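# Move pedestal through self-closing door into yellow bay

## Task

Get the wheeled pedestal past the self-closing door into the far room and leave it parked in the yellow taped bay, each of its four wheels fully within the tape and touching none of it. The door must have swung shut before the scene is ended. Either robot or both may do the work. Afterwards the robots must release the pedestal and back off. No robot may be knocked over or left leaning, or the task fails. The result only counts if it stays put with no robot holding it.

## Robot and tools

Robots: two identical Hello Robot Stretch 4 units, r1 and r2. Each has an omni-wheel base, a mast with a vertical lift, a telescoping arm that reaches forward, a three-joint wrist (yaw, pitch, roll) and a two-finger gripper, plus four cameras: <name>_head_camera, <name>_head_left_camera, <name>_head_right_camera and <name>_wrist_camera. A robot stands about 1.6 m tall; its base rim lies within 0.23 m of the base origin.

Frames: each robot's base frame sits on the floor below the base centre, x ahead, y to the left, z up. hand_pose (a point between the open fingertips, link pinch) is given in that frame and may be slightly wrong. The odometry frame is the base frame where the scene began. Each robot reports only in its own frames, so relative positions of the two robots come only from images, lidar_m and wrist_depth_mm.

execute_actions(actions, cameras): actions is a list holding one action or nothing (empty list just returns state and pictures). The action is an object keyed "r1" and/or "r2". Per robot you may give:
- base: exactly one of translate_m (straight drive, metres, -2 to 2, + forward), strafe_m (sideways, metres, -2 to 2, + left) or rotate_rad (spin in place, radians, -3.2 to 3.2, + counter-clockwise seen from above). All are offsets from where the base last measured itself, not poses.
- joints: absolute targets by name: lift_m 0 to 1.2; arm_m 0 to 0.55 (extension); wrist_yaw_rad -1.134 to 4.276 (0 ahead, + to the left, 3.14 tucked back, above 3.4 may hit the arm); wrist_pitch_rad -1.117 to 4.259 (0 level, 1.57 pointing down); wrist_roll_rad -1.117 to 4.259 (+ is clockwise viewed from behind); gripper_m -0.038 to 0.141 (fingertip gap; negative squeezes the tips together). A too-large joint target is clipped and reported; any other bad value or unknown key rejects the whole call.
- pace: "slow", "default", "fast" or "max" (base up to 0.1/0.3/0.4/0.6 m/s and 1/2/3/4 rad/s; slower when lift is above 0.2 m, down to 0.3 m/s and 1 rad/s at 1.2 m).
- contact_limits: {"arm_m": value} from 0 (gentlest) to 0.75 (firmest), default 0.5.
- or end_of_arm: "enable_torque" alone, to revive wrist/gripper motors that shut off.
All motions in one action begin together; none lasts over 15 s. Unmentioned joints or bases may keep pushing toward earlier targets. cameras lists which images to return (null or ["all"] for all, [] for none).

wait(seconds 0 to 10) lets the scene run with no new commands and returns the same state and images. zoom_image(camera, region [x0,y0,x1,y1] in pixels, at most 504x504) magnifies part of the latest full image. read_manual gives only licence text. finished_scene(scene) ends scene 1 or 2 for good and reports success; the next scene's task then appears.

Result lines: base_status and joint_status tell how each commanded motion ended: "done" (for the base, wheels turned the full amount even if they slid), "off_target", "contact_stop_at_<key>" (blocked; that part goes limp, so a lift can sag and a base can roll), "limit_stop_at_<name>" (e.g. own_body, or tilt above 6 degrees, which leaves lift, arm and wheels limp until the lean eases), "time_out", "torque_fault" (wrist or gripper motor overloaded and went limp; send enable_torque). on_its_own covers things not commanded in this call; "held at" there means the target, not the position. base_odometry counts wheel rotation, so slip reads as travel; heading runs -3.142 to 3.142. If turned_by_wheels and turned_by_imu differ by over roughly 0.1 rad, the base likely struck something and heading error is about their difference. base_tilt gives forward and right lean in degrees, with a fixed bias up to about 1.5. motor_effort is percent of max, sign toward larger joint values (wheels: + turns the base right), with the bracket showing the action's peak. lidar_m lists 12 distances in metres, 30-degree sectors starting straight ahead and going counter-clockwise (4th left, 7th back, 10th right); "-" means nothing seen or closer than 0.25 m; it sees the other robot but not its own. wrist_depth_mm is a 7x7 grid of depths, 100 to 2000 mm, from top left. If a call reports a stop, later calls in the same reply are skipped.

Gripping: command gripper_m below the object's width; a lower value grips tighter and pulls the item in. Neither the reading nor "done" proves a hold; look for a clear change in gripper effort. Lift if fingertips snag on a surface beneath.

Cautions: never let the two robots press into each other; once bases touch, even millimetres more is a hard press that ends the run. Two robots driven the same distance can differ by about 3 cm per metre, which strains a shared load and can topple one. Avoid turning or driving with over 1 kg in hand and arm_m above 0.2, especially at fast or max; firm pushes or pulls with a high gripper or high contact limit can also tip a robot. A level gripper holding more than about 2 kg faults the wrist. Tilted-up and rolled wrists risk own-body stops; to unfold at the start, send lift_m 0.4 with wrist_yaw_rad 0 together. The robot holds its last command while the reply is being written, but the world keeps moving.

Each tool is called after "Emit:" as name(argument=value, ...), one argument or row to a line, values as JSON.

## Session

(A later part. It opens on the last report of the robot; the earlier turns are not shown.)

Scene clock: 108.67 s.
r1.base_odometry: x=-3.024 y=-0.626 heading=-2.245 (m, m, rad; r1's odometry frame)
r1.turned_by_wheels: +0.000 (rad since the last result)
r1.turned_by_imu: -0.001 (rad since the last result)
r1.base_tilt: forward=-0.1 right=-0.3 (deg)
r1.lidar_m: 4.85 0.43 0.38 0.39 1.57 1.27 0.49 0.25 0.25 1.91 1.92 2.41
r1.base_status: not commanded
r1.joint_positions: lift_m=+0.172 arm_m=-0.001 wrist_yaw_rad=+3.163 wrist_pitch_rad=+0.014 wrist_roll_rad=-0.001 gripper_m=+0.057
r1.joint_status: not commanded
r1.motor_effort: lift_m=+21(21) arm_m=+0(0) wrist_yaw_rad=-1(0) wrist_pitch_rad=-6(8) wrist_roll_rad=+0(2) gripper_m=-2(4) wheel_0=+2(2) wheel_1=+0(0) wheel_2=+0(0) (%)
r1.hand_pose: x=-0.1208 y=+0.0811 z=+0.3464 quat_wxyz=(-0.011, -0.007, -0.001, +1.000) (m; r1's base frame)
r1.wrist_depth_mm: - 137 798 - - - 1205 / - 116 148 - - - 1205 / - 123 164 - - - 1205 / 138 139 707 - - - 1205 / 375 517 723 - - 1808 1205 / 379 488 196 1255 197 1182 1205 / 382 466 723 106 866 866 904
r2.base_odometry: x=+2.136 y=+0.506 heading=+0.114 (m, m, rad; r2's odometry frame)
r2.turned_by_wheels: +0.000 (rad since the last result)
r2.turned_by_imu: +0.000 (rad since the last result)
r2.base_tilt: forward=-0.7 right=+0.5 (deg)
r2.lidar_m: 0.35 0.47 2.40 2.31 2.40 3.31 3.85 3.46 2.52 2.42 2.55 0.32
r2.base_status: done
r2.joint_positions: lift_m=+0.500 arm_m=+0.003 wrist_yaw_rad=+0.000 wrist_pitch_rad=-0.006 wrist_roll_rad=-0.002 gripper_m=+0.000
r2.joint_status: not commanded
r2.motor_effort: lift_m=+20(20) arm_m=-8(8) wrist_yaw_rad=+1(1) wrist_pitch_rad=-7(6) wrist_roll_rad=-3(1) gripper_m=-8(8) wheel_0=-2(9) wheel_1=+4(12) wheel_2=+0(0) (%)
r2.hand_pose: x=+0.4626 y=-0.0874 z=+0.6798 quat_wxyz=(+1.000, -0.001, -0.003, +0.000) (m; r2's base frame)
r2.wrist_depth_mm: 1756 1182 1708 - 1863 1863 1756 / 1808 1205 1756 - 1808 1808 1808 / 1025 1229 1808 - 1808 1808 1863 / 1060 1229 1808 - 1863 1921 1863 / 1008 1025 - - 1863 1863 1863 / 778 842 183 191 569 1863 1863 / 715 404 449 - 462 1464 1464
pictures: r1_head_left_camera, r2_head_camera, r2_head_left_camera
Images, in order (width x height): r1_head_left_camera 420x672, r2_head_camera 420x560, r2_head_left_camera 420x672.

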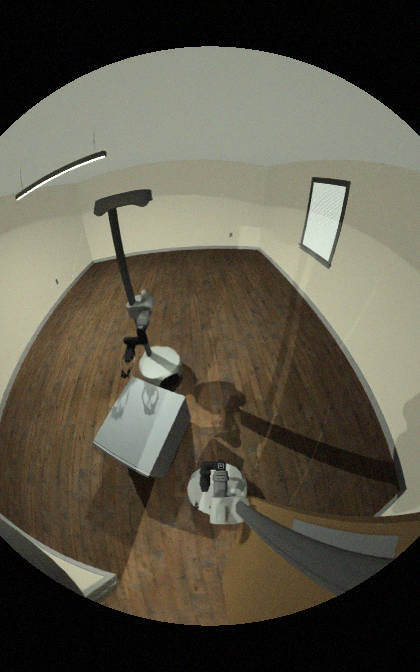

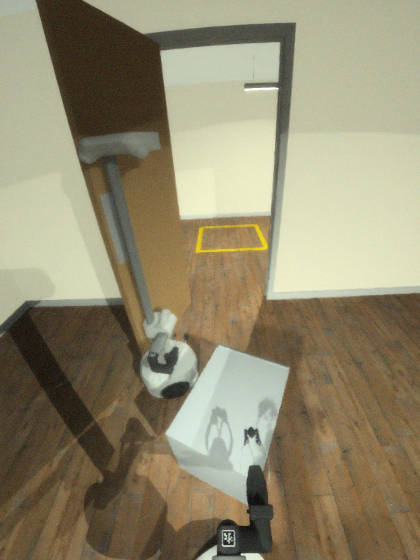

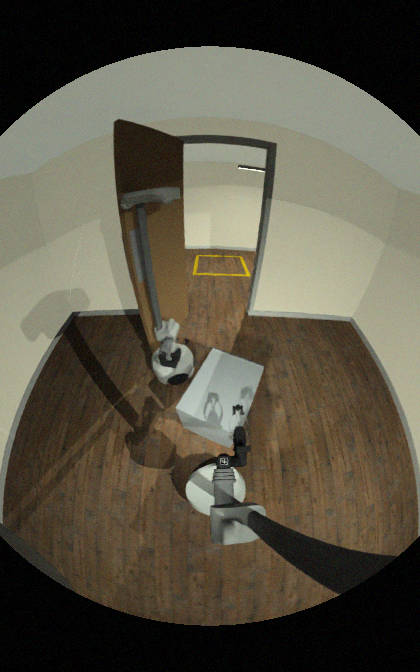

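Emit:
execute_actions(
  actions=[
    {"r1":{"base":{"translate_m":0.07},"pace":"slow"},"r2":{"base":{"translate_m":0.25},"pace":"slow"}},
  ],
  cameras=[],
)

Emit:
execute_actions(
  actions=[
    {"r1":{"base":{"strafe_m":-0.05},"pace":"slow"}},
  ],
  cameras=["r1_head_left_camera","r2_head_left_camera","r2_head_camera"],
)

Scene clock: 118.23 s.
r1.base_odometry: x=-3.068 y=-0.681 heading=-2.245 (m, m, rad; r1's odometry frame)
r1.turned_by_wheels: +0.000 (rad since the last result)
r1.turned_by_imu: -0.002 (rad since the last result)
r1.base_tilt: forward=+0.0 right=-0.2 (deg)
r1.lidar_m: 4.79 0.41 0.34 0.34 1.67 1.34 0.48 0.25 0.25 1.90 1.92 2.37
r1.base_status: done
r1.joint_positions: lift_m=+0.172 arm_m=-0.001 wrist_yaw_rad=+3.163 wrist_pitch_rad=+0.014 wrist_roll_rad=-0.001 gripper_m=+0.057
r1.joint_status: not commanded
r1.motor_effort: lift_m=+21(21) arm_m=+0(0) wrist_yaw_rad=+0(0) wrist_pitch_rad=-7(8) wrist_roll_rad=+0(2) gripper_m=-3(3) wheel_0=+2(7) wheel_1=-1(1) wheel_2=-2(7) (%)
r1.hand_pose: x=-0.1208 y=+0.0811 z=+0.3464 quat_wxyz=(-0.011, -0.007, -0.001, +1.000) (m; r1's base frame)
r1.wrist_depth_mm: - 137 798 - - - 1255 / - 116 148 - - 1397 1255 / - 123 164 - - 1366 1281 / 138 139 707 - - 1366 1308 / 353 492 707 - - 1308 1308 / 359 469 196 1281 197 1255 1281 / 362 439 715 106 878 866 891
r2.base_odometry: x=+2.383 y=+0.535 heading=+0.114 (m, m, rad; r2's odometry frame)
r2.turned_by_wheels: +0.000 (rad since the last result)
r2.turned_by_imu: -0.001 (rad since the last result)
r2.base_tilt: forward=-0.8 right=+0.5 (deg)
r2.lidar_m: 0.25 0.25 2.41 2.30 2.41 3.31 4.16 3.48 2.55 2.45 2.55 0.25
r2.base_status: done
r2.joint_positions: lift_m=+0.500 arm_m=+0.003 wrist_yaw_rad=+0.000 wrist_pitch_rad=-0.006 wrist_roll_rad=-0.002 gripper_m=+0.000
r2.joint_status: not commanded
r2.motor_effort: lift_m=+20(20) arm_m=-8(8) wrist_yaw_rad=-1(1) wrist_pitch_rad=-7(7) wrist_roll_rad=-2(1) gripper_m=-8(9) wheel_0=+9(13) wheel_1=+8(7) wheel_2=-13(19) (%)
r2.hand_pose: x=+0.4625 y=-0.0874 z=+0.6798 quat_wxyz=(+1.000, -0.001, -0.003, +0.000) (m; r2's base frame)
r2.wrist_depth_mm: 831 1060 - - - 1576 1576 / 820 1078 - - 1618 1576 1576 / 842 1118 - - 1618 1618 1576 / 866 1118 - - 1576 1576 1576 / 723 1160 - - 1618 1576 1618 / 654 1078 184 191 1618 1618 1618 / 768 668 452 - 459 1430 1499
pictures: none
No camera images: the call's "cameras" was empty. Leave "cameras" out to get every camera's image.

Scene clock: 119.80 s.
r1.base_odometry: x=-3.102 y=-0.658 heading=-2.260 (m, m, rad; r1's odometry frame)
r1.turned_by_wheels: -0.015 (rad since the last result)
r1.turned_by_imu: -0.017 (rad since the last result)
r1.base_tilt: forward=-0.1 right=-0.3 (deg)
r1.lidar_m: 4.50 0.48 0.38 0.37 1.72 1.37 0.46 0.25 0.25 1.86 1.87 2.29
r1.base_status: strafe_m contact_stop (by the wheels' count: -0.041 of -0.050)
r1.joint_positions: lift_m=+0.172 arm_m=-0.001 wrist_yaw_rad=+3.164 wrist_pitch_rad=+0.014 wrist_roll_rad=-0.001 gripper_m=+0.057
r1.joint_status: not commanded
r1.on_its_own: the wheels are slack since a contact_stop
r1.motor_effort: lift_m=+21(21) arm_m=+0(0) wrist_yaw_rad=+0(1) wrist_pitch_rad=-9(9) wrist_roll_rad=-2(0) gripper_m=-3(6) wheel_0=+0(11) wheel_1=+0(38) wheel_2=+0(11) (%)
r1.hand_pose: x=-0.1208 y=+0.0811 z=+0.3464 quat_wxyz=(-0.011, -0.007, -0.001, +1.000) (m; r1's base frame)
r1.wrist_depth_mm: - 137 750 - - - 1308 / - 115 148 - - - 1308 / - 123 164 - - - 1308 / 139 139 668 - - 1397 1308 / 345 480 676 - - 1397 1336 / 353 459 196 1255 197 1281 1281 / 349 430 683 106 866 866 891
r2.base_odometry: x=+2.383 y=+0.535 heading=+0.114 (m, m, rad; r2's odometry frame)
r2.turned_by_wheels: +0.000 (rad since the last result)
r2.turned_by_imu: +0.000 (rad since the last result)
r2.base_tilt: forward=-0.8 right=+0.6 (deg)
r2.lidar_m: 0.25 0.25 2.42 2.29 2.41 3.33 4.13 3.48 2.53 2.41 2.55 0.25
r2.base_status: not commanded
r2.joint_positions: lift_m=+0.500 arm_m=+0.003 wrist_yaw_rad=+0.000 wrist_pitch_rad=-0.006 wrist_roll_rad=-0.002 gripper_m=+0.000
r2.joint_status: not commanded
r2.motor_effort: lift_m=+20(20) arm_m=-8(8) wrist_yaw_rad=+2(2) wrist_pitch_rad=-6(6) wrist_roll_rad=-1(0) gripper_m=-8(8) wheel_0=+9(9) wheel_1=+7(7) wheel_2=-13(13) (%)
r2.hand_pose: x=+0.4625 y=-0.0874 z=+0.6798 quat_wxyz=(+1.000, -0.001, -0.003, +0.000) (m; r2's base frame)
r2.wrist_depth_mm: 831 1098 - - - 1537 1618 / 866 1098 - - 1618 1537 1576 / 878 1138 - - 1618 1537 1576 / 891 1138 - - 1618 1618 1576 / 820 1160 - - 1661 1661 1576 / 676 1118 184 191 1618 1661 1618 / 842 683 449 - 459 1430 1499
pictures: r1_head_left_camera, r2_head_camera, r2_head_left_camera
Images, in order (width x height): r1_head_left_camera 420x672, r2_head_camera 420x560, r2_head_left_camera 420x672.

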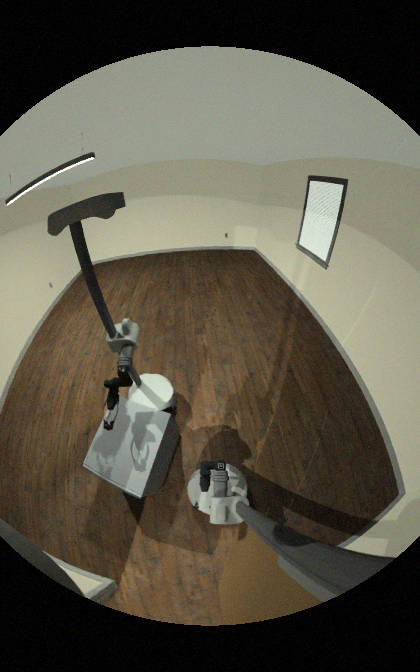

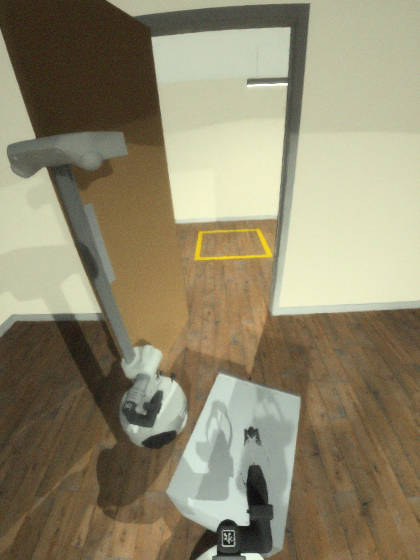

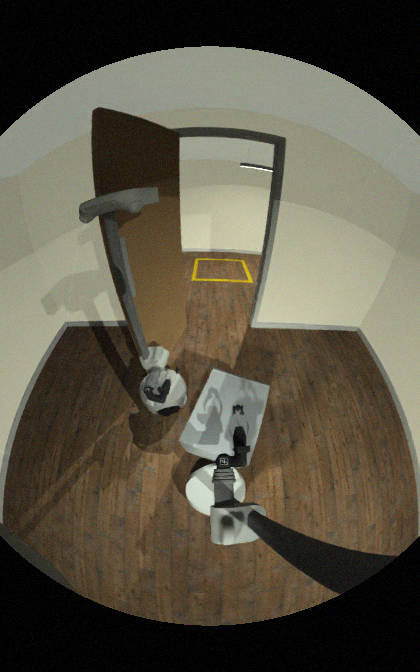

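Emit:
execute_actions(
  actions=[
    {"r1":{"base":{"strafe_m":-0.002},"pace":"slow"},"r2":{"base":{"strafe_m":-0.08},"pace":"slow"}},
  ],
  cameras=[],
)

Emit:
execute_actions(
  actions=[
    {"r2":{"base":{"translate_m":0.2},"pace":"slow"}},
  ],
  cameras=["r2_head_left_camera","r2_head_camera"],
)

Scene clock: 125.20 s.
r1.base_odometry: x=-3.104 y=-0.657 heading=-2.260 (m, m, rad; r1's odometry frame)
r1.turned_by_wheels: +0.000 (rad since the last result)
r1.turned_by_imu: -0.001 (rad since the last result)
r1.base_tilt: forward=+0.0 right=-0.4 (deg)
r1.lidar_m: 4.53 0.49 0.37 0.39 1.72 1.37 0.45 0.25 0.25 1.86 1.87 2.28
r1.base_status: done
r1.joint_positions: lift_m=+0.172 arm_m=-0.001 wrist_yaw_rad=+3.164 wrist_pitch_rad=+0.014 wrist_roll_rad=-0.001 gripper_m=+0.057
r1.joint_status: not commanded
r1.motor_effort: lift_m=+21(21) arm_m=+0(0) wrist_yaw_rad=-1(1) wrist_pitch_rad=-7(7) wrist_roll_rad=+1(0) gripper_m=-4(6) wheel_0=+3(1) wheel_1=-6(6) wheel_2=+1(0) (%)
r1.hand_pose: x=-0.1208 y=+0.0811 z=+0.3464 quat_wxyz=(-0.011, -0.007, -0.001, +1.000) (m; r1's base frame)
r1.wrist_depth_mm: - 137 759 - - - 1308 / - 116 147 - - - 1281 / - 123 164 - - - 1281 / 138 139 668 - - 1397 1308 / 345 480 668 - - 1366 1308 / 351 455 196 1255 198 1281 1281 / 353 427 676 106 878 866 904
r2.base_odometry: x=+2.392 y=+0.456 heading=+0.115 (m, m, rad; r2's odometry frame)
r2.turned_by_wheels: +0.001 (rad since the last result)
r2.turned_by_imu: +0.000 (rad since the last result)
r2.base_tilt: forward=-0.7 right=+0.5 (deg)
r2.lidar_m: 0.25 0.25 0.92 2.39 2.46 3.40 4.10 3.35 2.44 2.35 2.43 0.25
r2.base_status: done
r2.joint_positions: lift_m=+0.500 arm_m=+0.003 wrist_yaw_rad=+0.000 wrist_pitch_rad=-0.006 wrist_roll_rad=-0.002 gripper_m=+0.000
r2.joint_status: not commanded
r2.motor_effort: lift_m=+20(20) arm_m=-7(8) wrist_yaw_rad=-1(1) wrist_pitch_rad=-7(7) wrist_roll_rad=+1(1) gripper_m=-8(7) wheel_0=+12(18) wheel_1=-4(7) wheel_2=-1(13) (%)
r2.hand_pose: x=+0.4625 y=-0.0874 z=+0.6798 quat_wxyz=(+1.000, -0.001, -0.003, +0.000) (m; r2's base frame)
r2.wrist_depth_mm: 917 1160 - - 1537 1537 1576 / 931 1205 - - 1576 1537 1537 / 960 1205 - - 1576 1576 1576 / 960 1255 - - 1618 1576 1618 / 960 1255 - - 1618 1576 1661 / 946 1182 184 192 1618 1618 1618 / 917 404 452 - 462 1430 1499
pictures: none
No camera images: the call's "cameras" was empty. Leave "cameras" out to get every camera's image.

Scene clock: 128.47 s.
r1.base_odometry: x=-3.104 y=-0.657 heading=-2.260 (m, m, rad; r1's odometry frame)
r1.turned_by_wheels: +0.000 (rad since the last result)
r1.turned_by_imu: -0.001 (rad since the last result)
r1.base_tilt: forward=-0.1 right=-0.5 (deg)
r1.lidar_m: 4.52 0.63 0.37 0.32 0.34 1.36 0.48 0.25 0.25 1.85 1.85 2.29
r1.base_status: not commanded
r1.joint_positions: lift_m=+0.172 arm_m=-0.001 wrist_yaw_rad=+3.164 wrist_pitch_rad=+0.014 wrist_roll_rad=-0.001 gripper_m=+0.057
r1.joint_status: not commanded
r1.motor_effort: lift_m=+21(21) arm_m=+0(0) wrist_yaw_rad=-2(1) wrist_pitch_rad=-9(6) wrist_roll_rad=+0(2) gripper_m=-2(3) wheel_0=+3(3) wheel_1=-6(6) wheel_2=+2(2) (%)
r1.hand_pose: x=-0.1208 y=+0.0811 z=+0.3464 quat_wxyz=(-0.011, -0.007, -0.001, +1.000) (m; r1's base frame)
r1.wrist_depth_mm: - 137 750 - - - 1308 / - 116 148 - - - 1308 / - 123 164 - - - 1255 / 138 139 661 - - 1397 1281 / 343 484 668 - - 1397 1336 / 353 455 196 1229 198 1281 1281 / 351 427 676 106 866 866 891
r2.base_odometry: x=+2.590 y=+0.478 heading=+0.115 (m, m, rad; r2's odometry frame)
r2.turned_by_wheels: +0.000 (rad since the last result)
r2.turned_by_imu: -0.001 (rad since the last result)
r2.base_tilt: forward=-0.8 right=+0.6 (deg)
r2.lidar_m: 0.25 0.25 0.62 2.38 2.50 3.39 - 3.35 2.43 2.35 2.38 0.25
r2.base_status: done
r2.joint_positions: lift_m=+0.500 arm_m=+0.003 wrist_yaw_rad=+0.000 wrist_pitch_rad=-0.006 wrist_roll_rad=-0.002 gripper_m=+0.000
r2.joint_status: not commanded
r2.motor_effort: lift_m=+20(20) arm_m=-8(8) wrist_yaw_rad=+1(0) wrist_pitch_rad=-7(6) wrist_roll_rad=+1(1) gripper_m=-6(8) wheel_0=+7(13) wheel_1=+10(12) wheel_2=-14(21) (%)
r2.hand_pose: x=+0.4625 y=-0.0874 z=+0.6798 quat_wxyz=(+1.000, -0.001, -0.003, +0.000) (m; r2's base frame)
r2.wrist_depth_mm: 854 1098 - - 1366 1336 1336 / 878 1118 - - 1366 1366 1397 / 878 1138 - - 1397 1336 1366 / 891 1138 - - 1430 1397 1397 / 904 1182 - - 1397 1397 1397 / 917 1138 184 193 1397 1397 1430 / 904 407 452 - 459 1397 1397
pictures: r2_head_camera, r2_head_left_camera
Images, in order (width x height): r2_head_camera 420x560, r2_head_left_camera 420x672.

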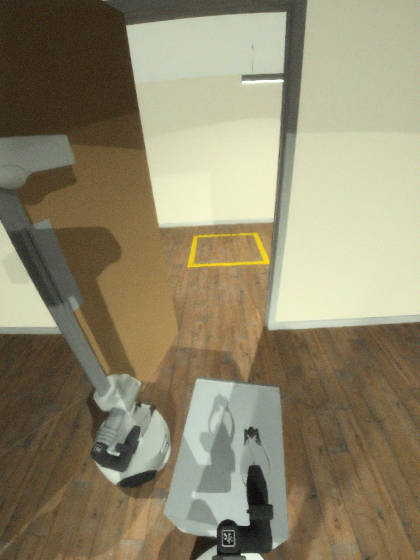

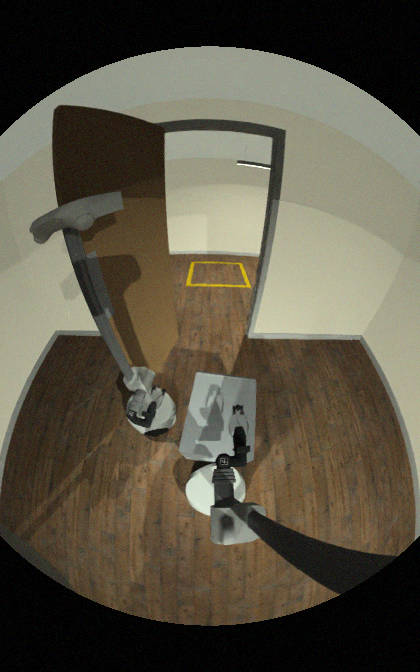

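Emit:
execute_actions(
  actions=[
    {"r2":{"base":{"translate_m":0.25},"pace":"slow"}},
  ],
  cameras=["r2_head_left_camera","r2_head_camera"],
)

Scene clock: 134.67 s.
r1.base_odometry: x=-3.104 y=-0.657 heading=-2.260 (m, m, rad; r1's odometry frame)
r1.turned_by_wheels: +0.000 (rad since the last result)
r1.turned_by_imu: -0.001 (rad since the last result)
r1.base_tilt: forward=-0.1 right=-0.3 (deg)
r1.lidar_m: 4.51 4.84 0.44 0.31 0.30 0.43 0.44 0.25 0.25 1.86 1.88 2.31
r1.base_status: not commanded
r1.joint_positions: lift_m=+0.172 arm_m=-0.001 wrist_yaw_rad=+3.164 wrist_pitch_rad=+0.014 wrist_roll_rad=-0.001 gripper_m=+0.057
r1.joint_status: not commanded
r1.motor_effort: lift_m=+21(21) arm_m=+0(0) wrist_yaw_rad=-1(0) wrist_pitch_rad=-8(8) wrist_roll_rad=+0(0) gripper_m=-2(3) wheel_0=+3(3) wheel_1=-6(6) wheel_2=+1(1) (%)
r1.hand_pose: x=-0.1208 y=+0.0811 z=+0.3464 quat_wxyz=(-0.011, -0.007, -0.001, +1.000) (m; r1's base frame)
r1.wrist_depth_mm: - 137 759 - - - 1281 / - 116 148 - - - 1281 / - 123 163 - - 445 332 / 138 139 661 - - 445 330 / 345 480 676 - - 442 330 / 351 455 196 1255 197 436 325 / 351 430 683 106 866 387 320
r2.base_odometry: x=+2.838 y=+0.507 heading=+0.115 (m, m, rad; r2's odometry frame)
r2.turned_by_wheels: +0.000 (rad since the last result)
r2.turned_by_imu: -0.003 (rad since the last result)
r2.base_tilt: forward=-0.7 right=+0.5 (deg)
r2.lidar_m: 0.25 0.25 0.42 2.39 2.48 3.36 - 3.35 2.44 2.35 1.94 0.25
r2.base_status: done
r2.joint_positions: lift_m=+0.500 arm_m=+0.003 wrist_yaw_rad=+0.000 wrist_pitch_rad=-0.006 wrist_roll_rad=-0.002 gripper_m=+0.000
r2.joint_status: not commanded
r2.motor_effort: lift_m=+20(20) arm_m=-8(8) wrist_yaw_rad=+1(1) wrist_pitch_rad=-7(7) wrist_roll_rad=+2(1) gripper_m=-8(7) wheel_0=+7(10) wheel_1=+8(15) wheel_2=-14(24) (%)
r2.hand_pose: x=+0.4625 y=-0.0874 z=+0.6798 quat_wxyz=(+1.000, -0.001, -0.003, +0.000) (m; r2's base frame)
r2.wrist_depth_mm: 798 1008 - - - 1098 1118 / 809 1025 - - - 1118 1118 / 809 1042 - - - 1138 1118 / 831 1060 - - - 1138 1160 / 831 1078 - - 1229 1160 1138 / 831 1025 185 192 1160 1160 1160 / 809 407 452 - 462 1182 1182
pictures: r2_head_camera, r2_head_left_camera
Images, in order (width x height): r2_head_camera 420x560, r2_head_left_camera 420x672.

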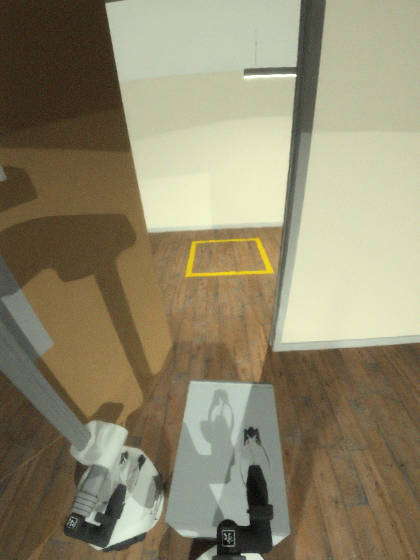

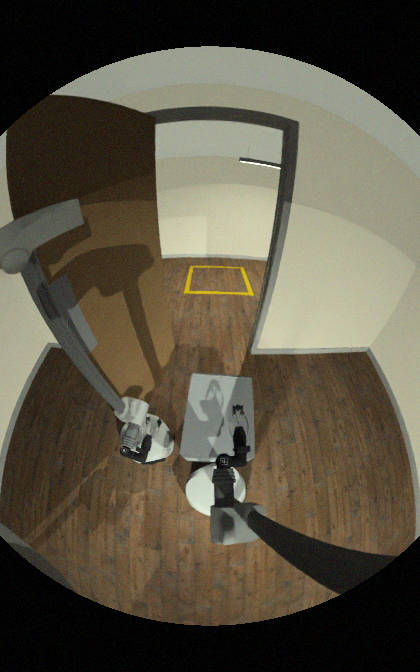

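Emit:
execute_actions(
  actions=[
    {"r2":{"base":{"translate_m":0.45},"pace":"slow"}},
  ],
  cameras=["r2_head_left_camera","r2_head_camera"],
)

Scene clock: 144.40 s.
r1.base_odometry: x=-3.104 y=-0.657 heading=-2.260 (m, m, rad; r1's odometry frame)
r1.turned_by_wheels: +0.000 (rad since the last result)
r1.turned_by_imu: -0.002 (rad since the last result)
r1.base_tilt: forward=-0.2 right=-0.3 (deg)
r1.lidar_m: 4.52 4.86 3.17 0.32 0.34 0.40 0.45 0.25 0.25 1.86 1.88 2.30
r1.base_status: not commanded
r1.joint_positions: lift_m=+0.172 arm_m=-0.001 wrist_yaw_rad=+3.164 wrist_pitch_rad=+0.014 wrist_roll_rad=-0.001 gripper_m=+0.057
r1.joint_status: not commanded
r1.motor_effort: lift_m=+21(21) arm_m=+0(0) wrist_yaw_rad=+0(1) wrist_pitch_rad=-7(10) wrist_roll_rad=+0(1) gripper_m=-2(2) wheel_0=+3(3) wheel_1=-6(6) wheel_2=+1(1) (%)
r1.hand_pose: x=-0.1208 y=+0.0811 z=+0.3464 quat_wxyz=(-0.011, -0.007, -0.001, +1.000) (m; r1's base frame)
r1.wrist_depth_mm: - 137 759 - - - 991 / - 116 148 - - - 1308 / - 123 163 - 661 462 488 / 138 139 661 - 615 469 488 / 345 480 668 1983 559 473 492 / 353 455 196 1138 198 473 500 / 351 430 683 106 591 477 488
r2.base_odometry: x=+3.284 y=+0.559 heading=+0.116 (m, m, rad; r2's odometry frame)
r2.turned_by_wheels: +0.001 (rad since the last result)
r2.turned_by_imu: -0.002 (rad since the last result)
r2.base_tilt: forward=-0.8 right=+0.5 (deg)
r2.lidar_m: 0.25 0.25 0.30 0.31 0.35 3.43 - 3.36 2.47 2.34 1.27 0.25
r2.base_status: done
r2.joint_positions: lift_m=+0.500 arm_m=+0.003 wrist_yaw_rad=+0.000 wrist_pitch_rad=-0.006 wrist_roll_rad=-0.002 gripper_m=+0.000
r2.joint_status: not commanded
r2.motor_effort: lift_m=+20(20) arm_m=-7(7) wrist_yaw_rad=+0(1) wrist_pitch_rad=-7(6) wrist_roll_rad=-2(0) gripper_m=-8(8) wheel_0=+14(20) wheel_1=+10(12) wheel_2=-12(21) (%)
r2.hand_pose: x=+0.4625 y=-0.0874 z=+0.6798 quat_wxyz=(+1.000, -0.001, -0.003, +0.000) (m; r2's base frame)
r2.wrist_depth_mm: 707 - - - - 676 668 / 723 - - - - 683 676 / 741 - - - - 691 683 / 741 - - - - 691 699 / 750 - - - - 699 691 / 750 1863 184 191 1756 699 707 / 449 404 449 - 1308 707 715
pictures: r2_head_camera, r2_head_left_camera
Images, in order (width x height): r2_head_camera 420x560, r2_head_left_camera 420x672.

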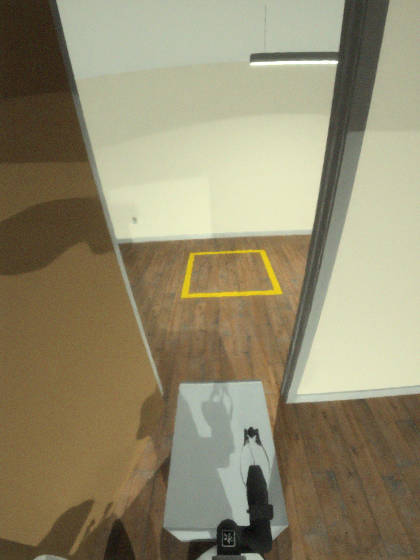

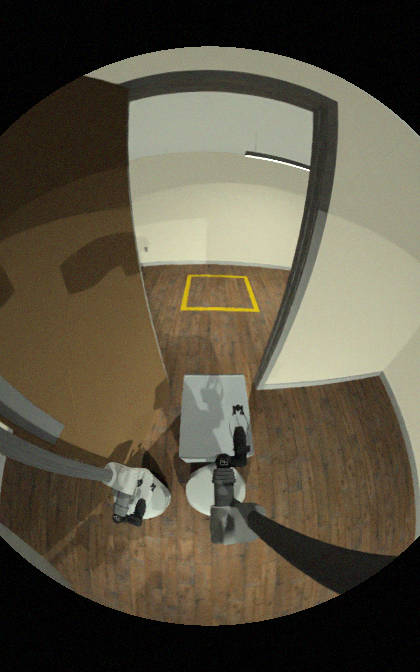

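Emit:
execute_actions(
  actions=[
    {"r2":{"base":{"translate_m":0.45},"pace":"slow"}},
  ],
  cameras=["r2_head_left_camera","r2_head_camera"],
)

Scene clock: 155.10 s.
r1.base_odometry: x=-3.104 y=-0.657 heading=-2.260 (m, m, rad; r1's odometry frame)
r1.turned_by_wheels: +0.000 (rad since the last result)
r1.turned_by_imu: -0.002 (rad since the last result)
r1.base_tilt: forward=+0.0 right=-0.3 (deg)
r1.lidar_m: 4.52 4.86 3.17 2.89 0.60 0.54 0.46 0.25 0.26 1.84 1.87 2.28
r1.base_status: not commanded
r1.joint_positions: lift_m=+0.172 arm_m=-0.001 wrist_yaw_rad=+3.164 wrist_pitch_rad=+0.014 wrist_roll_rad=-0.001 gripper_m=+0.057
r1.joint_status: not commanded
r1.motor_effort: lift_m=+21(21) arm_m=+0(0) wrist_yaw_rad=-1(1) wrist_pitch_rad=-8(9) wrist_roll_rad=+0(2) gripper_m=-4(3) wheel_0=+3(3) wheel_1=-6(6) wheel_2=+1(1) (%)
r1.hand_pose: x=-0.1208 y=+0.0811 z=+0.3464 quat_wxyz=(-0.011, -0.007, -0.001, +1.000) (m; r1's base frame)
r1.wrist_depth_mm: - 137 750 - - 820 647 / - 116 148 - - 1255 647 / - 123 164 - - 1308 640 / 138 139 661 1182 917 1008 647 / 345 480 676 1160 917 991 676 / 353 455 196 1042 197 603 609 / 351 430 683 106 647 544 530
r2.base_odometry: x=+3.731 y=+0.612 heading=+0.117 (m, m, rad; r2's odometry frame)
r2.turned_by_wheels: +0.001 (rad since the last result)
r2.turned_by_imu: -0.002 (rad since the last result)
r2.base_tilt: forward=-0.8 right=+0.6 (deg)
r2.lidar_m: 0.25 0.25 0.27 0.49 0.51 0.55 - 3.33 2.47 1.80 0.63 0.25
r2.base_status: done
r2.joint_positions: lift_m=+0.500 arm_m=+0.003 wrist_yaw_rad=+0.000 wrist_pitch_rad=-0.006 wrist_roll_rad=-0.002 gripper_m=+0.000
r2.joint_status: not commanded
r2.motor_effort: lift_m=+20(20) arm_m=-8(7) wrist_yaw_rad=+2(0) wrist_pitch_rad=-6(6) wrist_roll_rad=+1(0) gripper_m=-9(8) wheel_0=+14(19) wheel_1=+11(15) wheel_2=-13(19) (%)
r2.hand_pose: x=+0.4625 y=-0.0874 z=+0.6798 quat_wxyz=(+1.000, -0.001, -0.003, +0.000) (m; r2's base frame)
r2.wrist_depth_mm: - - - - - - - / - - - - - - - / - - - - - - - / - - - - - - - / - - - - - - - / 1708 1863 185 192 1756 - - / 427 404 449 - 1430 1430 1499
pictures: r2_head_camera, r2_head_left_camera
Images, in order (width x height): r2_head_camera 420x560, r2_head_left_camera 420x672.

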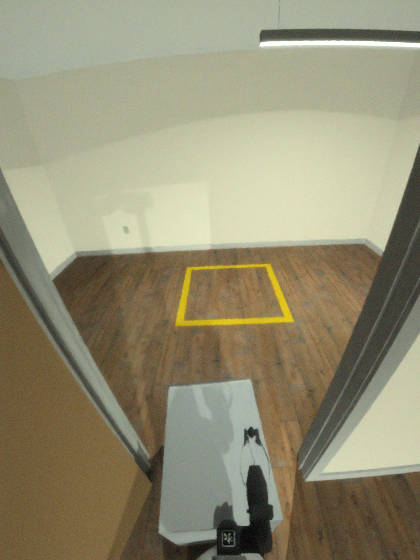

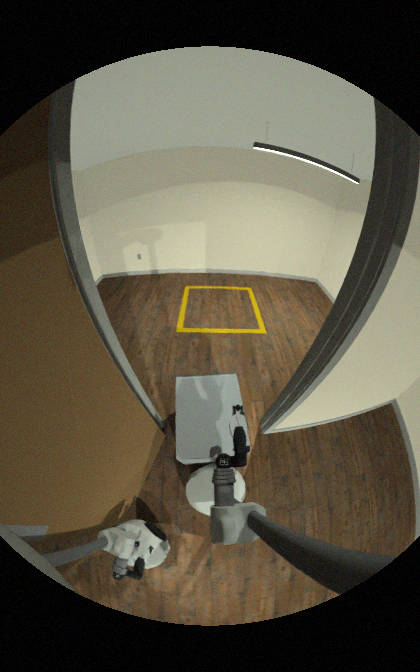

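Emit:
execute_actions(
  actions=[
    {"r2":{"base":{"strafe_m":0.07},"pace":"slow"}},
  ],
  cameras=[],
)

Emit:
execute_actions(
  actions=[
    {"r2":{"base":{"translate_m":0.45},"pace":"slow"}},
  ],
  cameras=["r2_head_left_camera","r2_head_camera"],
)

Scene clock: 159.23 s.
r1.base_odometry: x=-3.104 y=-0.657 heading=-2.260 (m, m, rad; r1's odometry frame)
r1.turned_by_wheels: +0.000 (rad since the last result)
r1.turned_by_imu: -0.001 (rad since the last result)
r1.base_tilt: forward=-0.1 right=-0.1 (deg)
r1.lidar_m: 4.50 4.84 3.20 2.88 0.59 0.50 0.45 0.25 0.25 1.85 1.87 2.32
r1.base_status: not commanded
r1.joint_positions: lift_m=+0.172 arm_m=-0.001 wrist_yaw_rad=+3.164 wrist_pitch_rad=+0.014 wrist_roll_rad=-0.001 gripper_m=+0.057
r1.joint_status: not commanded
r1.motor_effort: lift_m=+21(21) arm_m=+0(0) wrist_yaw_rad=+0(1) wrist_pitch_rad=-9(10) wrist_roll_rad=-1(1) gripper_m=+0(3) wheel_0=+3(3) wheel_1=-6(6) wheel_2=+1(1) (%)
r1.hand_pose: x=-0.1208 y=+0.0811 z=+0.3464 quat_wxyz=(-0.011, -0.007, -0.001, +1.000) (m; r1's base frame)
r1.wrist_depth_mm: - 137 750 - - 1255 1281 / - 115 148 - - 1308 1308 / - 123 164 - - 1308 1308 / 138 139 661 1182 931 976 1308 / 345 477 668 1182 931 976 1336 / 351 455 196 1042 198 603 621 / 351 427 676 106 569 525 559
r2.base_odometry: x=+3.722 y=+0.681 heading=+0.117 (m, m, rad; r2's odometry frame)
r2.turned_by_wheels: +0.000 (rad since the last result)
r2.turned_by_imu: +0.000 (rad since the last result)
r2.base_tilt: forward=-0.7 right=+0.5 (deg)
r2.lidar_m: 0.25 0.25 0.43 0.44 0.53 0.49 - 3.46 2.52 1.83 0.34 0.25
r2.base_status: done
r2.joint_positions: lift_m=+0.500 arm_m=+0.003 wrist_yaw_rad=+0.000 wrist_pitch_rad=-0.006 wrist_roll_rad=-0.002 gripper_m=+0.000
r2.joint_status: not commanded
r2.motor_effort: lift_m=+20(20) arm_m=-8(7) wrist_yaw_rad=-1(1) wrist_pitch_rad=-7(6) wrist_roll_rad=+1(1) gripper_m=-8(8) wheel_0=-6(11) wheel_1=+10(14) wheel_2=-6(14) (%)
r2.hand_pose: x=+0.4625 y=-0.0874 z=+0.6798 quat_wxyz=(+1.000, -0.001, -0.003, +0.000) (m; r2's base frame)
r2.wrist_depth_mm: - - - - - - - / - - - - - - - / - - - - - - - / - - - - - - - / - - - - - - - / 1756 1863 184 192 1756 - - / 1205 407 449 - 488 1464 1499
pictures: none
No camera images: the call's "cameras" was empty. Leave "cameras" out to get every camera's image.

Scene clock: 165.00 s.
r1.base_odometry: x=-3.104 y=-0.657 heading=-2.260 (m, m, rad; r1's odometry frame)
r1.turned_by_wheels: +0.000 (rad since the last result)
r1.turned_by_imu: -0.001 (rad since the last result)
r1.base_tilt: forward=-0.2 right=-0.2 (deg)
r1.lidar_m: 4.54 4.85 3.17 2.88 1.73 0.86 0.46 0.25 0.25 1.85 1.86 2.31
r1.base_status: not commanded
r1.joint_positions: lift_m=+0.172 arm_m=-0.001 wrist_yaw_rad=+3.164 wrist_pitch_rad=+0.014 wrist_roll_rad=-0.001 gripper_m=+0.057
r1.joint_status: not commanded
r1.motor_effort: lift_m=+21(21) arm_m=+0(0) wrist_yaw_rad=+0(0) wrist_pitch_rad=-9(7) wrist_roll_rad=-3(1) gripper_m=-3(6) wheel_0=+3(3) wheel_1=-6(6) wheel_2=+1(1) (%)
r1.hand_pose: x=-0.1208 y=+0.0811 z=+0.3464 quat_wxyz=(-0.011, -0.007, -0.001, +1.000) (m; r1's base frame)
r1.wrist_depth_mm: - 137 750 - 1042 - 1308 / - 116 148 - 1205 - 1308 / - 123 164 - - - 1308 / 138 139 668 1366 1366 1397 1336 / 343 480 676 1366 1060 1366 1336 / 353 455 197 1060 197 1281 1281 / 351 430 668 106 854 866 891
r2.base_odometry: x=+4.169 y=+0.734 heading=+0.118 (m, m, rad; r2's odometry frame)
r2.turned_by_wheels: +0.001 (rad since the last result)
r2.turned_by_imu: -0.002 (rad since the last result)
r2.base_tilt: forward=-0.8 right=+0.5 (deg)
r2.lidar_m: 0.25 0.25 0.28 0.33 0.38 0.69 - 3.48 2.53 0.44 0.51 0.25
r2.base_status: done
r2.joint_positions: lift_m=+0.500 arm_m=+0.003 wrist_yaw_rad=+0.000 wrist_pitch_rad=-0.006 wrist_roll_rad=-0.002 gripper_m=+0.000
r2.joint_status: not commanded
r2.motor_effort: lift_m=+20(20) arm_m=-8(8) wrist_yaw_rad=+0(2) wrist_pitch_rad=-7(7) wrist_roll_rad=+0(1) gripper_m=-8(7) wheel_0=+12(20) wheel_1=+10(14) wheel_2=-12(22) (%)
r2.hand_pose: x=+0.4625 y=-0.0874 z=+0.6798 quat_wxyz=(+1.000, -0.001, -0.003, +0.000) (m; r2's base frame)
r2.wrist_depth_mm: - - - - - - - / - - - - - - - / - - - - - - - / - - - - - - - / - - - - - - - / 1756 1863 184 191 1756 - - / 427 404 449 - 1397 1464 1464
pictures: r2_head_camera, r2_head_left_camera
Images, in order (width x height): r2_head_camera 420x560, r2_head_left_camera 420x672.

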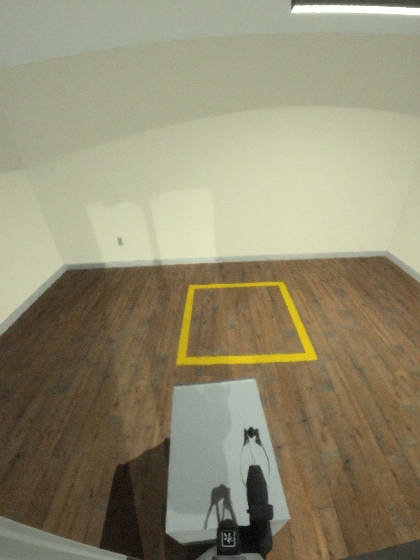

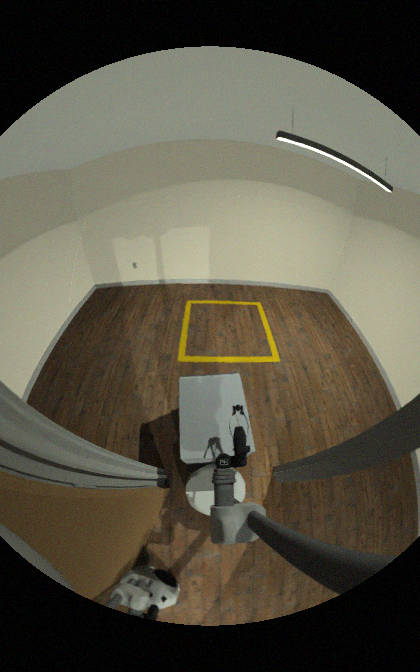

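Emit:
execute_actions(
  actions=[
    {"r2":{"base":{"translate_m":0.33},"pace":"slow"}},
  ],
  cameras=[],
)

Emit:
execute_actions(
  actions=[
    {"r1":{"base":{"translate_m":0.2},"pace":"slow"},"r2":{"base":{"strafe_m":0.14},"pace":"slow"}},
  ],
  cameras=["r2_head_camera"],
)

Emit:
execute_actions(
  actions=[
    {"r1":{"base":{"translate_m":0.2},"pace":"slow"},"r2":{"base":{"translate_m":0.2},"pace":"slow"}},
  ],
  cameras=["r2_head_left_camera","r2_head_camera","r1_wrist_camera"],
)

Scene clock: 174.43 s.
r1.base_odometry: x=-3.104 y=-0.657 heading=-2.260 (m, m, rad; r1's odometry frame)
r1.turned_by_wheels: +0.000 (rad since the last result)
r1.turned_by_imu: -0.002 (rad since the last result)
r1.base_tilt: forward=-0.1 right=-0.3 (deg)
r1.lidar_m: 4.52 4.85 3.16 2.88 1.72 1.21 0.45 0.25 0.25 1.86 1.85 2.29
r1.base_status: not commanded
r1.joint_positions: lift_m=+0.172 arm_m=-0.001 wrist_yaw_rad=+3.164 wrist_pitch_rad=+0.014 wrist_roll_rad=-0.001 gripper_m=+0.057
r1.joint_status: not commanded
r1.motor_effort: lift_m=+21(21) arm_m=+0(0) wrist_yaw_rad=-1(0) wrist_pitch_rad=-8(8) wrist_roll_rad=-1(0) gripper_m=-3(4) wheel_0=+3(3) wheel_1=-6(6) wheel_2=+1(1) (%)
r1.hand_pose: x=-0.1208 y=+0.0811 z=+0.3464 quat_wxyz=(-0.011, -0.007, -0.001, +1.000) (m; r1's base frame)
r1.wrist_depth_mm: - 137 759 - - - 1281 / - 116 148 - - - 1308 / - 123 164 - - - 1308 / 138 139 668 1708 - 1397 1308 / 345 477 668 1366 1756 1366 1336 / 353 455 196 1255 197 1281 1255 / 351 430 676 106 866 866 891
r2.base_odometry: x=+4.496 y=+0.773 heading=+0.119 (m, m, rad; r2's odometry frame)
r2.turned_by_wheels: +0.001 (rad since the last result)
r2.turned_by_imu: -0.002 (rad since the last result)
r2.base_tilt: forward=-0.8 right=+0.5 (deg)
r2.lidar_m: 0.25 0.25 0.27 0.81 0.39 0.48 1.26 3.43 0.49 0.78 2.47 0.25
r2.base_status: done
r2.joint_positions: lift_m=+0.500 arm_m=+0.003 wrist_yaw_rad=+0.000 wrist_pitch_rad=-0.006 wrist_roll_rad=-0.002 gripper_m=+0.000
r2.joint_status: not commanded
r2.motor_effort: lift_m=+20(20) arm_m=-8(8) wrist_yaw_rad=+0(1) wrist_pitch_rad=-7(7) wrist_roll_rad=+1(1) gripper_m=-8(7) wheel_0=+13(17) wheel_1=+9(17) wheel_2=-12(20) (%)
r2.hand_pose: x=+0.4625 y=-0.0874 z=+0.6798 quat_wxyz=(+1.000, -0.001, -0.003, +0.000) (m; r2's base frame)
r2.wrist_depth_mm: - - - - - - - / - - - - - - - / - - - - - - - / - - - - - - - / - - - - - - - / 1708 1863 184 192 1756 - - / 427 404 452 - 1397 1464 1499
pictures: none
No camera images: the call's "cameras" was empty. Leave "cameras" out to get every camera's image.

Scene clock: 177.73 s.
r1.base_odometry: x=-3.231 y=-0.811 heading=-2.260 (m, m, rad; r1's odometry frame)
r1.turned_by_wheels: +0.000 (rad since the last result)
r1.turned_by_imu: +0.000 (rad since the last result)
r1.base_tilt: forward=-0.1 right=-0.2 (deg)
r1.lidar_m: 4.45 4.65 3.25 2.90 2.04 0.39 0.40 1.19 1.45 1.83 1.82 2.29
r1.base_status: done
r1.joint_positions: lift_m=+0.172 arm_m=-0.001 wrist_yaw_rad=+3.164 wrist_pitch_rad=+0.014 wrist_roll_rad=-0.001 gripper_m=+0.057
r1.joint_status: not commanded
r1.motor_effort: lift_m=+21(21) arm_m=+0(0) wrist_yaw_rad=+0(2) wrist_pitch_rad=-8(6) wrist_roll_rad=+0(0) gripper_m=-3(2) wheel_0=+1(8) wheel_1=+2(7) wheel_2=-2(7) (%)
r1.hand_pose: x=-0.1208 y=+0.0811 z=+0.3464 quat_wxyz=(-0.011, -0.007, -0.001, +1.000) (m; r1's base frame)
r1.wrist_depth_mm: - 137 1255 732 500 1464 1499 / - 116 148 715 500 1464 1537 / - 123 163 715 492 1464 1537 / 138 139 1255 707 - 1537 1537 / 1205 1255 1281 691 1808 1464 1537 / 1060 1182 196 621 197 1308 1308 / 798 788 891 106 809 866 891
r2.base_odometry: x=+4.479 y=+0.911 heading=+0.119 (m, m, rad; r2's odometry frame)
r2.turned_by_wheels: +0.000 (rad since the last result)
r2.turned_by_imu: +0.000 (rad since the last result)
r2.base_tilt: forward=-0.8 right=+0.6 (deg)
r2.lidar_m: 0.25 0.25 2.26 0.78 0.31 0.30 0.62 3.69 0.65 0.79 0.34 0.25
r2.base_status: done
r2.joint_positions: lift_m=+0.500 arm_m=+0.003 wrist_yaw_rad=+0.000 wrist_pitch_rad=-0.006 wrist_roll_rad=-0.002 gripper_m=+0.000
r2.joint_status: not commanded
r2.motor_effort: lift_m=+20(20) arm_m=-8(8) wrist_yaw_rad=+2(1) wrist_pitch_rad=-7(7) wrist_roll_rad=-1(0) gripper_m=-8(7) wheel_0=-5(10) wheel_1=+11(16) wheel_2=-5(14) (%)
r2.hand_pose: x=+0.4625 y=-0.0874 z=+0.6798 quat_wxyz=(+1.000, -0.001, -0.003, +0.000) (m; r2's base frame)
r2.wrist_depth_mm: - - - - - - - / - - - - - - - / - - - - - - - / - - - - - - - / - - - - - - - / 1756 1863 184 192 580 - - / 1281 415 449 - 462 1499 1499
pictures: r2_head_camera
Images, in order (width x height): r2_head_camera 420x560.

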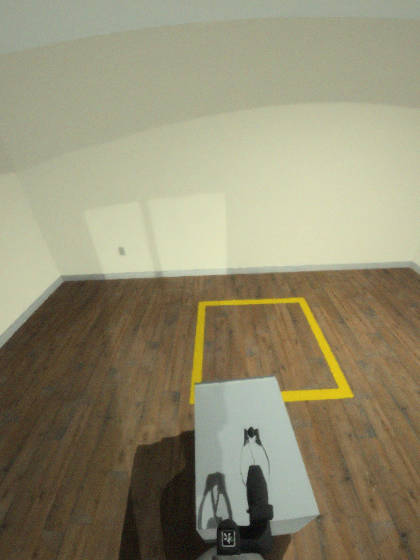

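Scene clock: 181.00 s.
r1.base_odometry: x=-3.358 y=-0.966 heading=-2.260 (m, m, rad; r1's odometry frame)
r1.turned_by_wheels: +0.000 (rad since the last result)
r1.turned_by_imu: +0.000 (rad since the last result)
r1.base_tilt: forward=+0.0 right=-0.3 (deg)
r1.lidar_m: 4.39 4.46 3.25 2.95 2.40 1.09 1.20 1.38 1.73 1.79 1.81 2.22
r1.base_status: done
r1.joint_positions: lift_m=+0.172 arm_m=-0.001 wrist_yaw_rad=+3.164 wrist_pitch_rad=+0.014 wrist_roll_rad=-0.001 gripper_m=+0.057
r1.joint_status: not commanded
r1.motor_effort: lift_m=+21(21) arm_m=+0(0) wrist_yaw_rad=+0(1) wrist_pitch_rad=-6(7) wrist_roll_rad=+2(1) gripper_m=-4(1) wheel_0=+3(2) wheel_1=+1(4) wheel_2=-2(6) (%)
r1.hand_pose: x=-0.1208 y=+0.0811 z=+0.3464 quat_wxyz=(-0.011, -0.007, -0.001, +1.000) (m; r1's base frame)
r1.wrist_depth_mm: - 137 1464 1397 1255 1138 1756 / - 116 148 1397 1229 1118 1756 / - 123 164 1430 1255 1118 1756 / 138 139 1464 1430 1255 1138 1808 / 1397 1464 1499 1430 1229 1138 1808 / 1078 1182 196 1255 197 1118 1308 / 798 798 891 106 854 866 891
r2.base_odometry: x=+4.677 y=+0.935 heading=+0.119 (m, m, rad; r2's odometry frame)
r2.turned_by_wheels: +0.000 (rad since the last result)
r2.turned_by_imu: +0.000 (rad since the last result)
r2.base_tilt: forward=-0.8 right=+0.5 (deg)
r2.lidar_m: 0.25 0.25 2.26 1.53 0.56 0.45 0.53 0.88 0.72 1.55 0.25 0.25
r2.base_status: done
r2.joint_positions: lift_m=+0.500 arm_m=+0.003 wrist_yaw_rad=+0.000 wrist_pitch_rad=-0.006 wrist_roll_rad=-0.002 gripper_m=+0.000
r2.joint_status: not commanded
r2.motor_effort: lift_m=+20(20) arm_m=-8(8) wrist_yaw_rad=+1(1) wrist_pitch_rad=-6(7) wrist_roll_rad=+0(3) gripper_m=-7(8) wheel_0=+11(20) wheel_1=+8(15) wheel_2=-12(19) (%)
r2.hand_pose: x=+0.4625 y=-0.0874 z=+0.6798 quat_wxyz=(+1.000, -0.001, -0.003, +0.000) (m; r2's base frame)
r2.wrist_depth_mm: - - - - - - - / - - - - - - - / - - - - - - - / - - - - - - - / - - - - - - - / 1708 1863 184 191 1756 - - / 1308 1160 449 - 459 1430 1499
pictures: r1_wrist_camera, r2_head_camera, r2_head_left_camera
camera_calibration (this result's frames):
r1_wrist_camera: T_world_to_cam=[[-0.0044219, 0.999705, 0.0238766, -0.0935381], [0.0461508, 0.0240554, -0.998645, 0.398952], [-0.998925, -0.00331398, -0.0462436, 0.126404], [0, 0, 0, 1]] pos_world=[0.107442, 0.0843324, 0.406491]
Images, in order (width x height): r1_wrist_camera 616x392, r2_head_camera 420x560, r2_head_left_camera 420x672.

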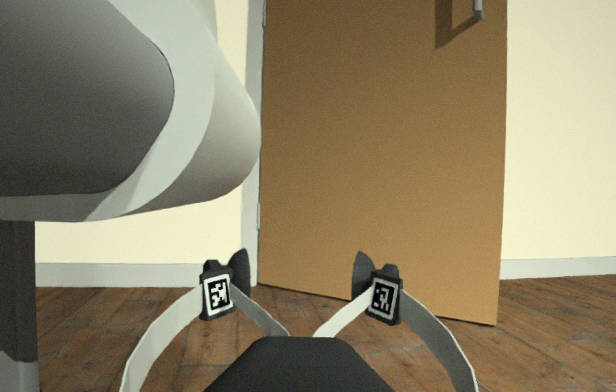

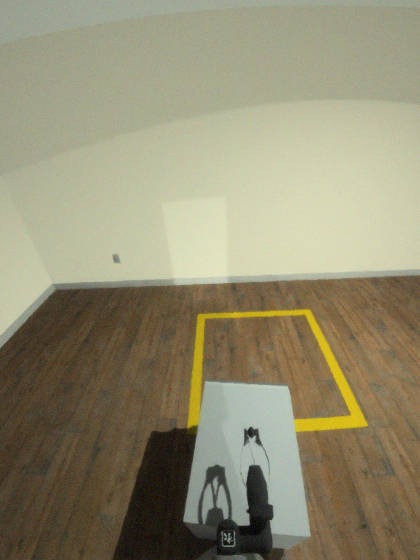

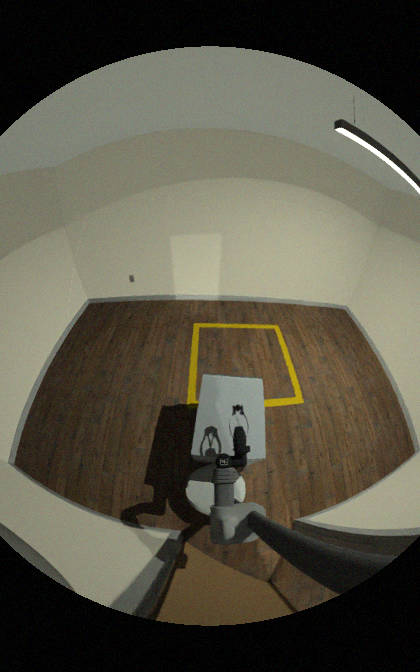

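Emit:
execute_actions(
  actions=[
    {"r2":{"base":{"translate_m":0.3},"pace":"slow"}},
  ],
  cameras=["r2_head_left_camera","r2_head_camera"],
)

Scene clock: 187.93 s.
r1.base_odometry: x=-3.358 y=-0.966 heading=-2.260 (m, m, rad; r1's odometry frame)
r1.turned_by_wheels: +0.000 (rad since the last result)
r1.turned_by_imu: -0.001 (rad since the last result)
r1.base_tilt: forward=+0.0 right=-0.3 (deg)
r1.lidar_m: 4.39 4.43 3.25 2.93 2.39 1.54 1.36 1.39 1.72 1.79 1.81 2.19
r1.base_status: not commanded
r1.joint_positions: lift_m=+0.172 arm_m=-0.001 wrist_yaw_rad=+3.164 wrist_pitch_rad=+0.014 wrist_roll_rad=-0.001 gripper_m=+0.057
r1.joint_status: not commanded
r1.motor_effort: lift_m=+21(21) arm_m=+0(0) wrist_yaw_rad=-1(0) wrist_pitch_rad=-7(11) wrist_roll_rad=-2(1) gripper_m=-3(1) wheel_0=+3(2) wheel_1=+1(1) wheel_2=-2(2) (%)
r1.hand_pose: x=-0.1208 y=+0.0811 z=+0.3464 quat_wxyz=(-0.011, -0.007, -0.001, +1.000) (m; r1's base frame)
r1.wrist_depth_mm: - 136 1464 1537 1618 1661 1756 / - 116 148 1537 1618 1618 1756 / - 123 164 1576 1618 1661 1756 / 138 139 1499 1537 1618 1708 1808 / 1366 1430 1464 1576 1618 1708 1808 / 1060 1182 196 1255 198 1281 1281 / 798 788 891 106 854 866 891
r2.base_odometry: x=+4.974 y=+0.971 heading=+0.119 (m, m, rad; r2's odometry frame)
r2.turned_by_wheels: +0.000 (rad since the last result)
r2.turned_by_imu: -0.002 (rad since the last result)
r2.base_tilt: forward=-0.8 right=+0.5 (deg)
r2.lidar_m: 0.25 0.25 2.28 2.17 0.98 0.73 0.73 0.79 0.97 2.53 0.25 0.25
r2.base_status: done
r2.joint_positions: lift_m=+0.500 arm_m=+0.003 wrist_yaw_rad=+0.000 wrist_pitch_rad=-0.006 wrist_roll_rad=-0.002 gripper_m=+0.000
r2.joint_status: not commanded
r2.motor_effort: lift_m=+20(20) arm_m=-7(7) wrist_yaw_rad=-2(1) wrist_pitch_rad=-7(7) wrist_roll_rad=-2(1) gripper_m=-9(8) wheel_0=+9(14) wheel_1=+9(10) wheel_2=-14(17) (%)
r2.hand_pose: x=+0.4625 y=-0.0874 z=+0.6798 quat_wxyz=(+1.000, -0.001, -0.003, +0.000) (m; r2's base frame)
r2.wrist_depth_mm: 1808 1863 1863 1808 1808 1863 1808 / 1863 1808 1863 1863 1808 1863 1863 / 1921 1863 1921 1863 1921 1921 1921 / 1863 1983 1921 1921 1863 1983 1921 / 1921 1921 1921 1983 1921 1983 1921 / 1808 1863 185 193 1756 1983 1921 / 1308 1255 1281 - 462 488 1537
pictures: r2_head_camera, r2_head_left_camera
Images, in order (width x height): r2_head_camera 420x560, r2_head_left_camera 420x672.

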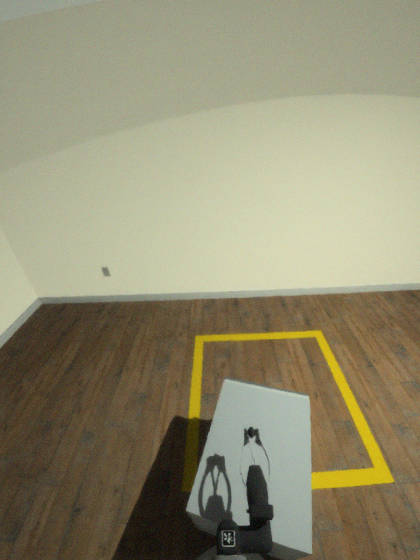

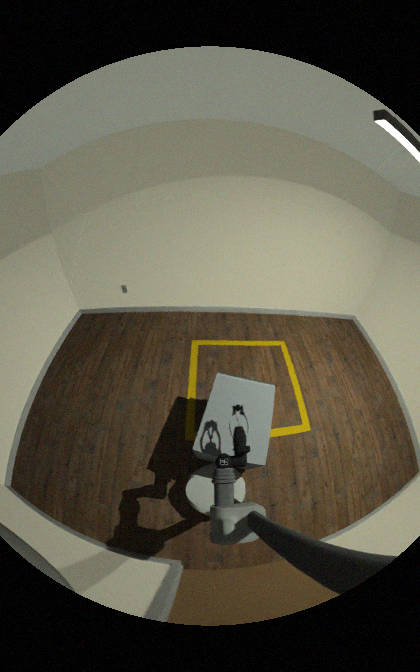

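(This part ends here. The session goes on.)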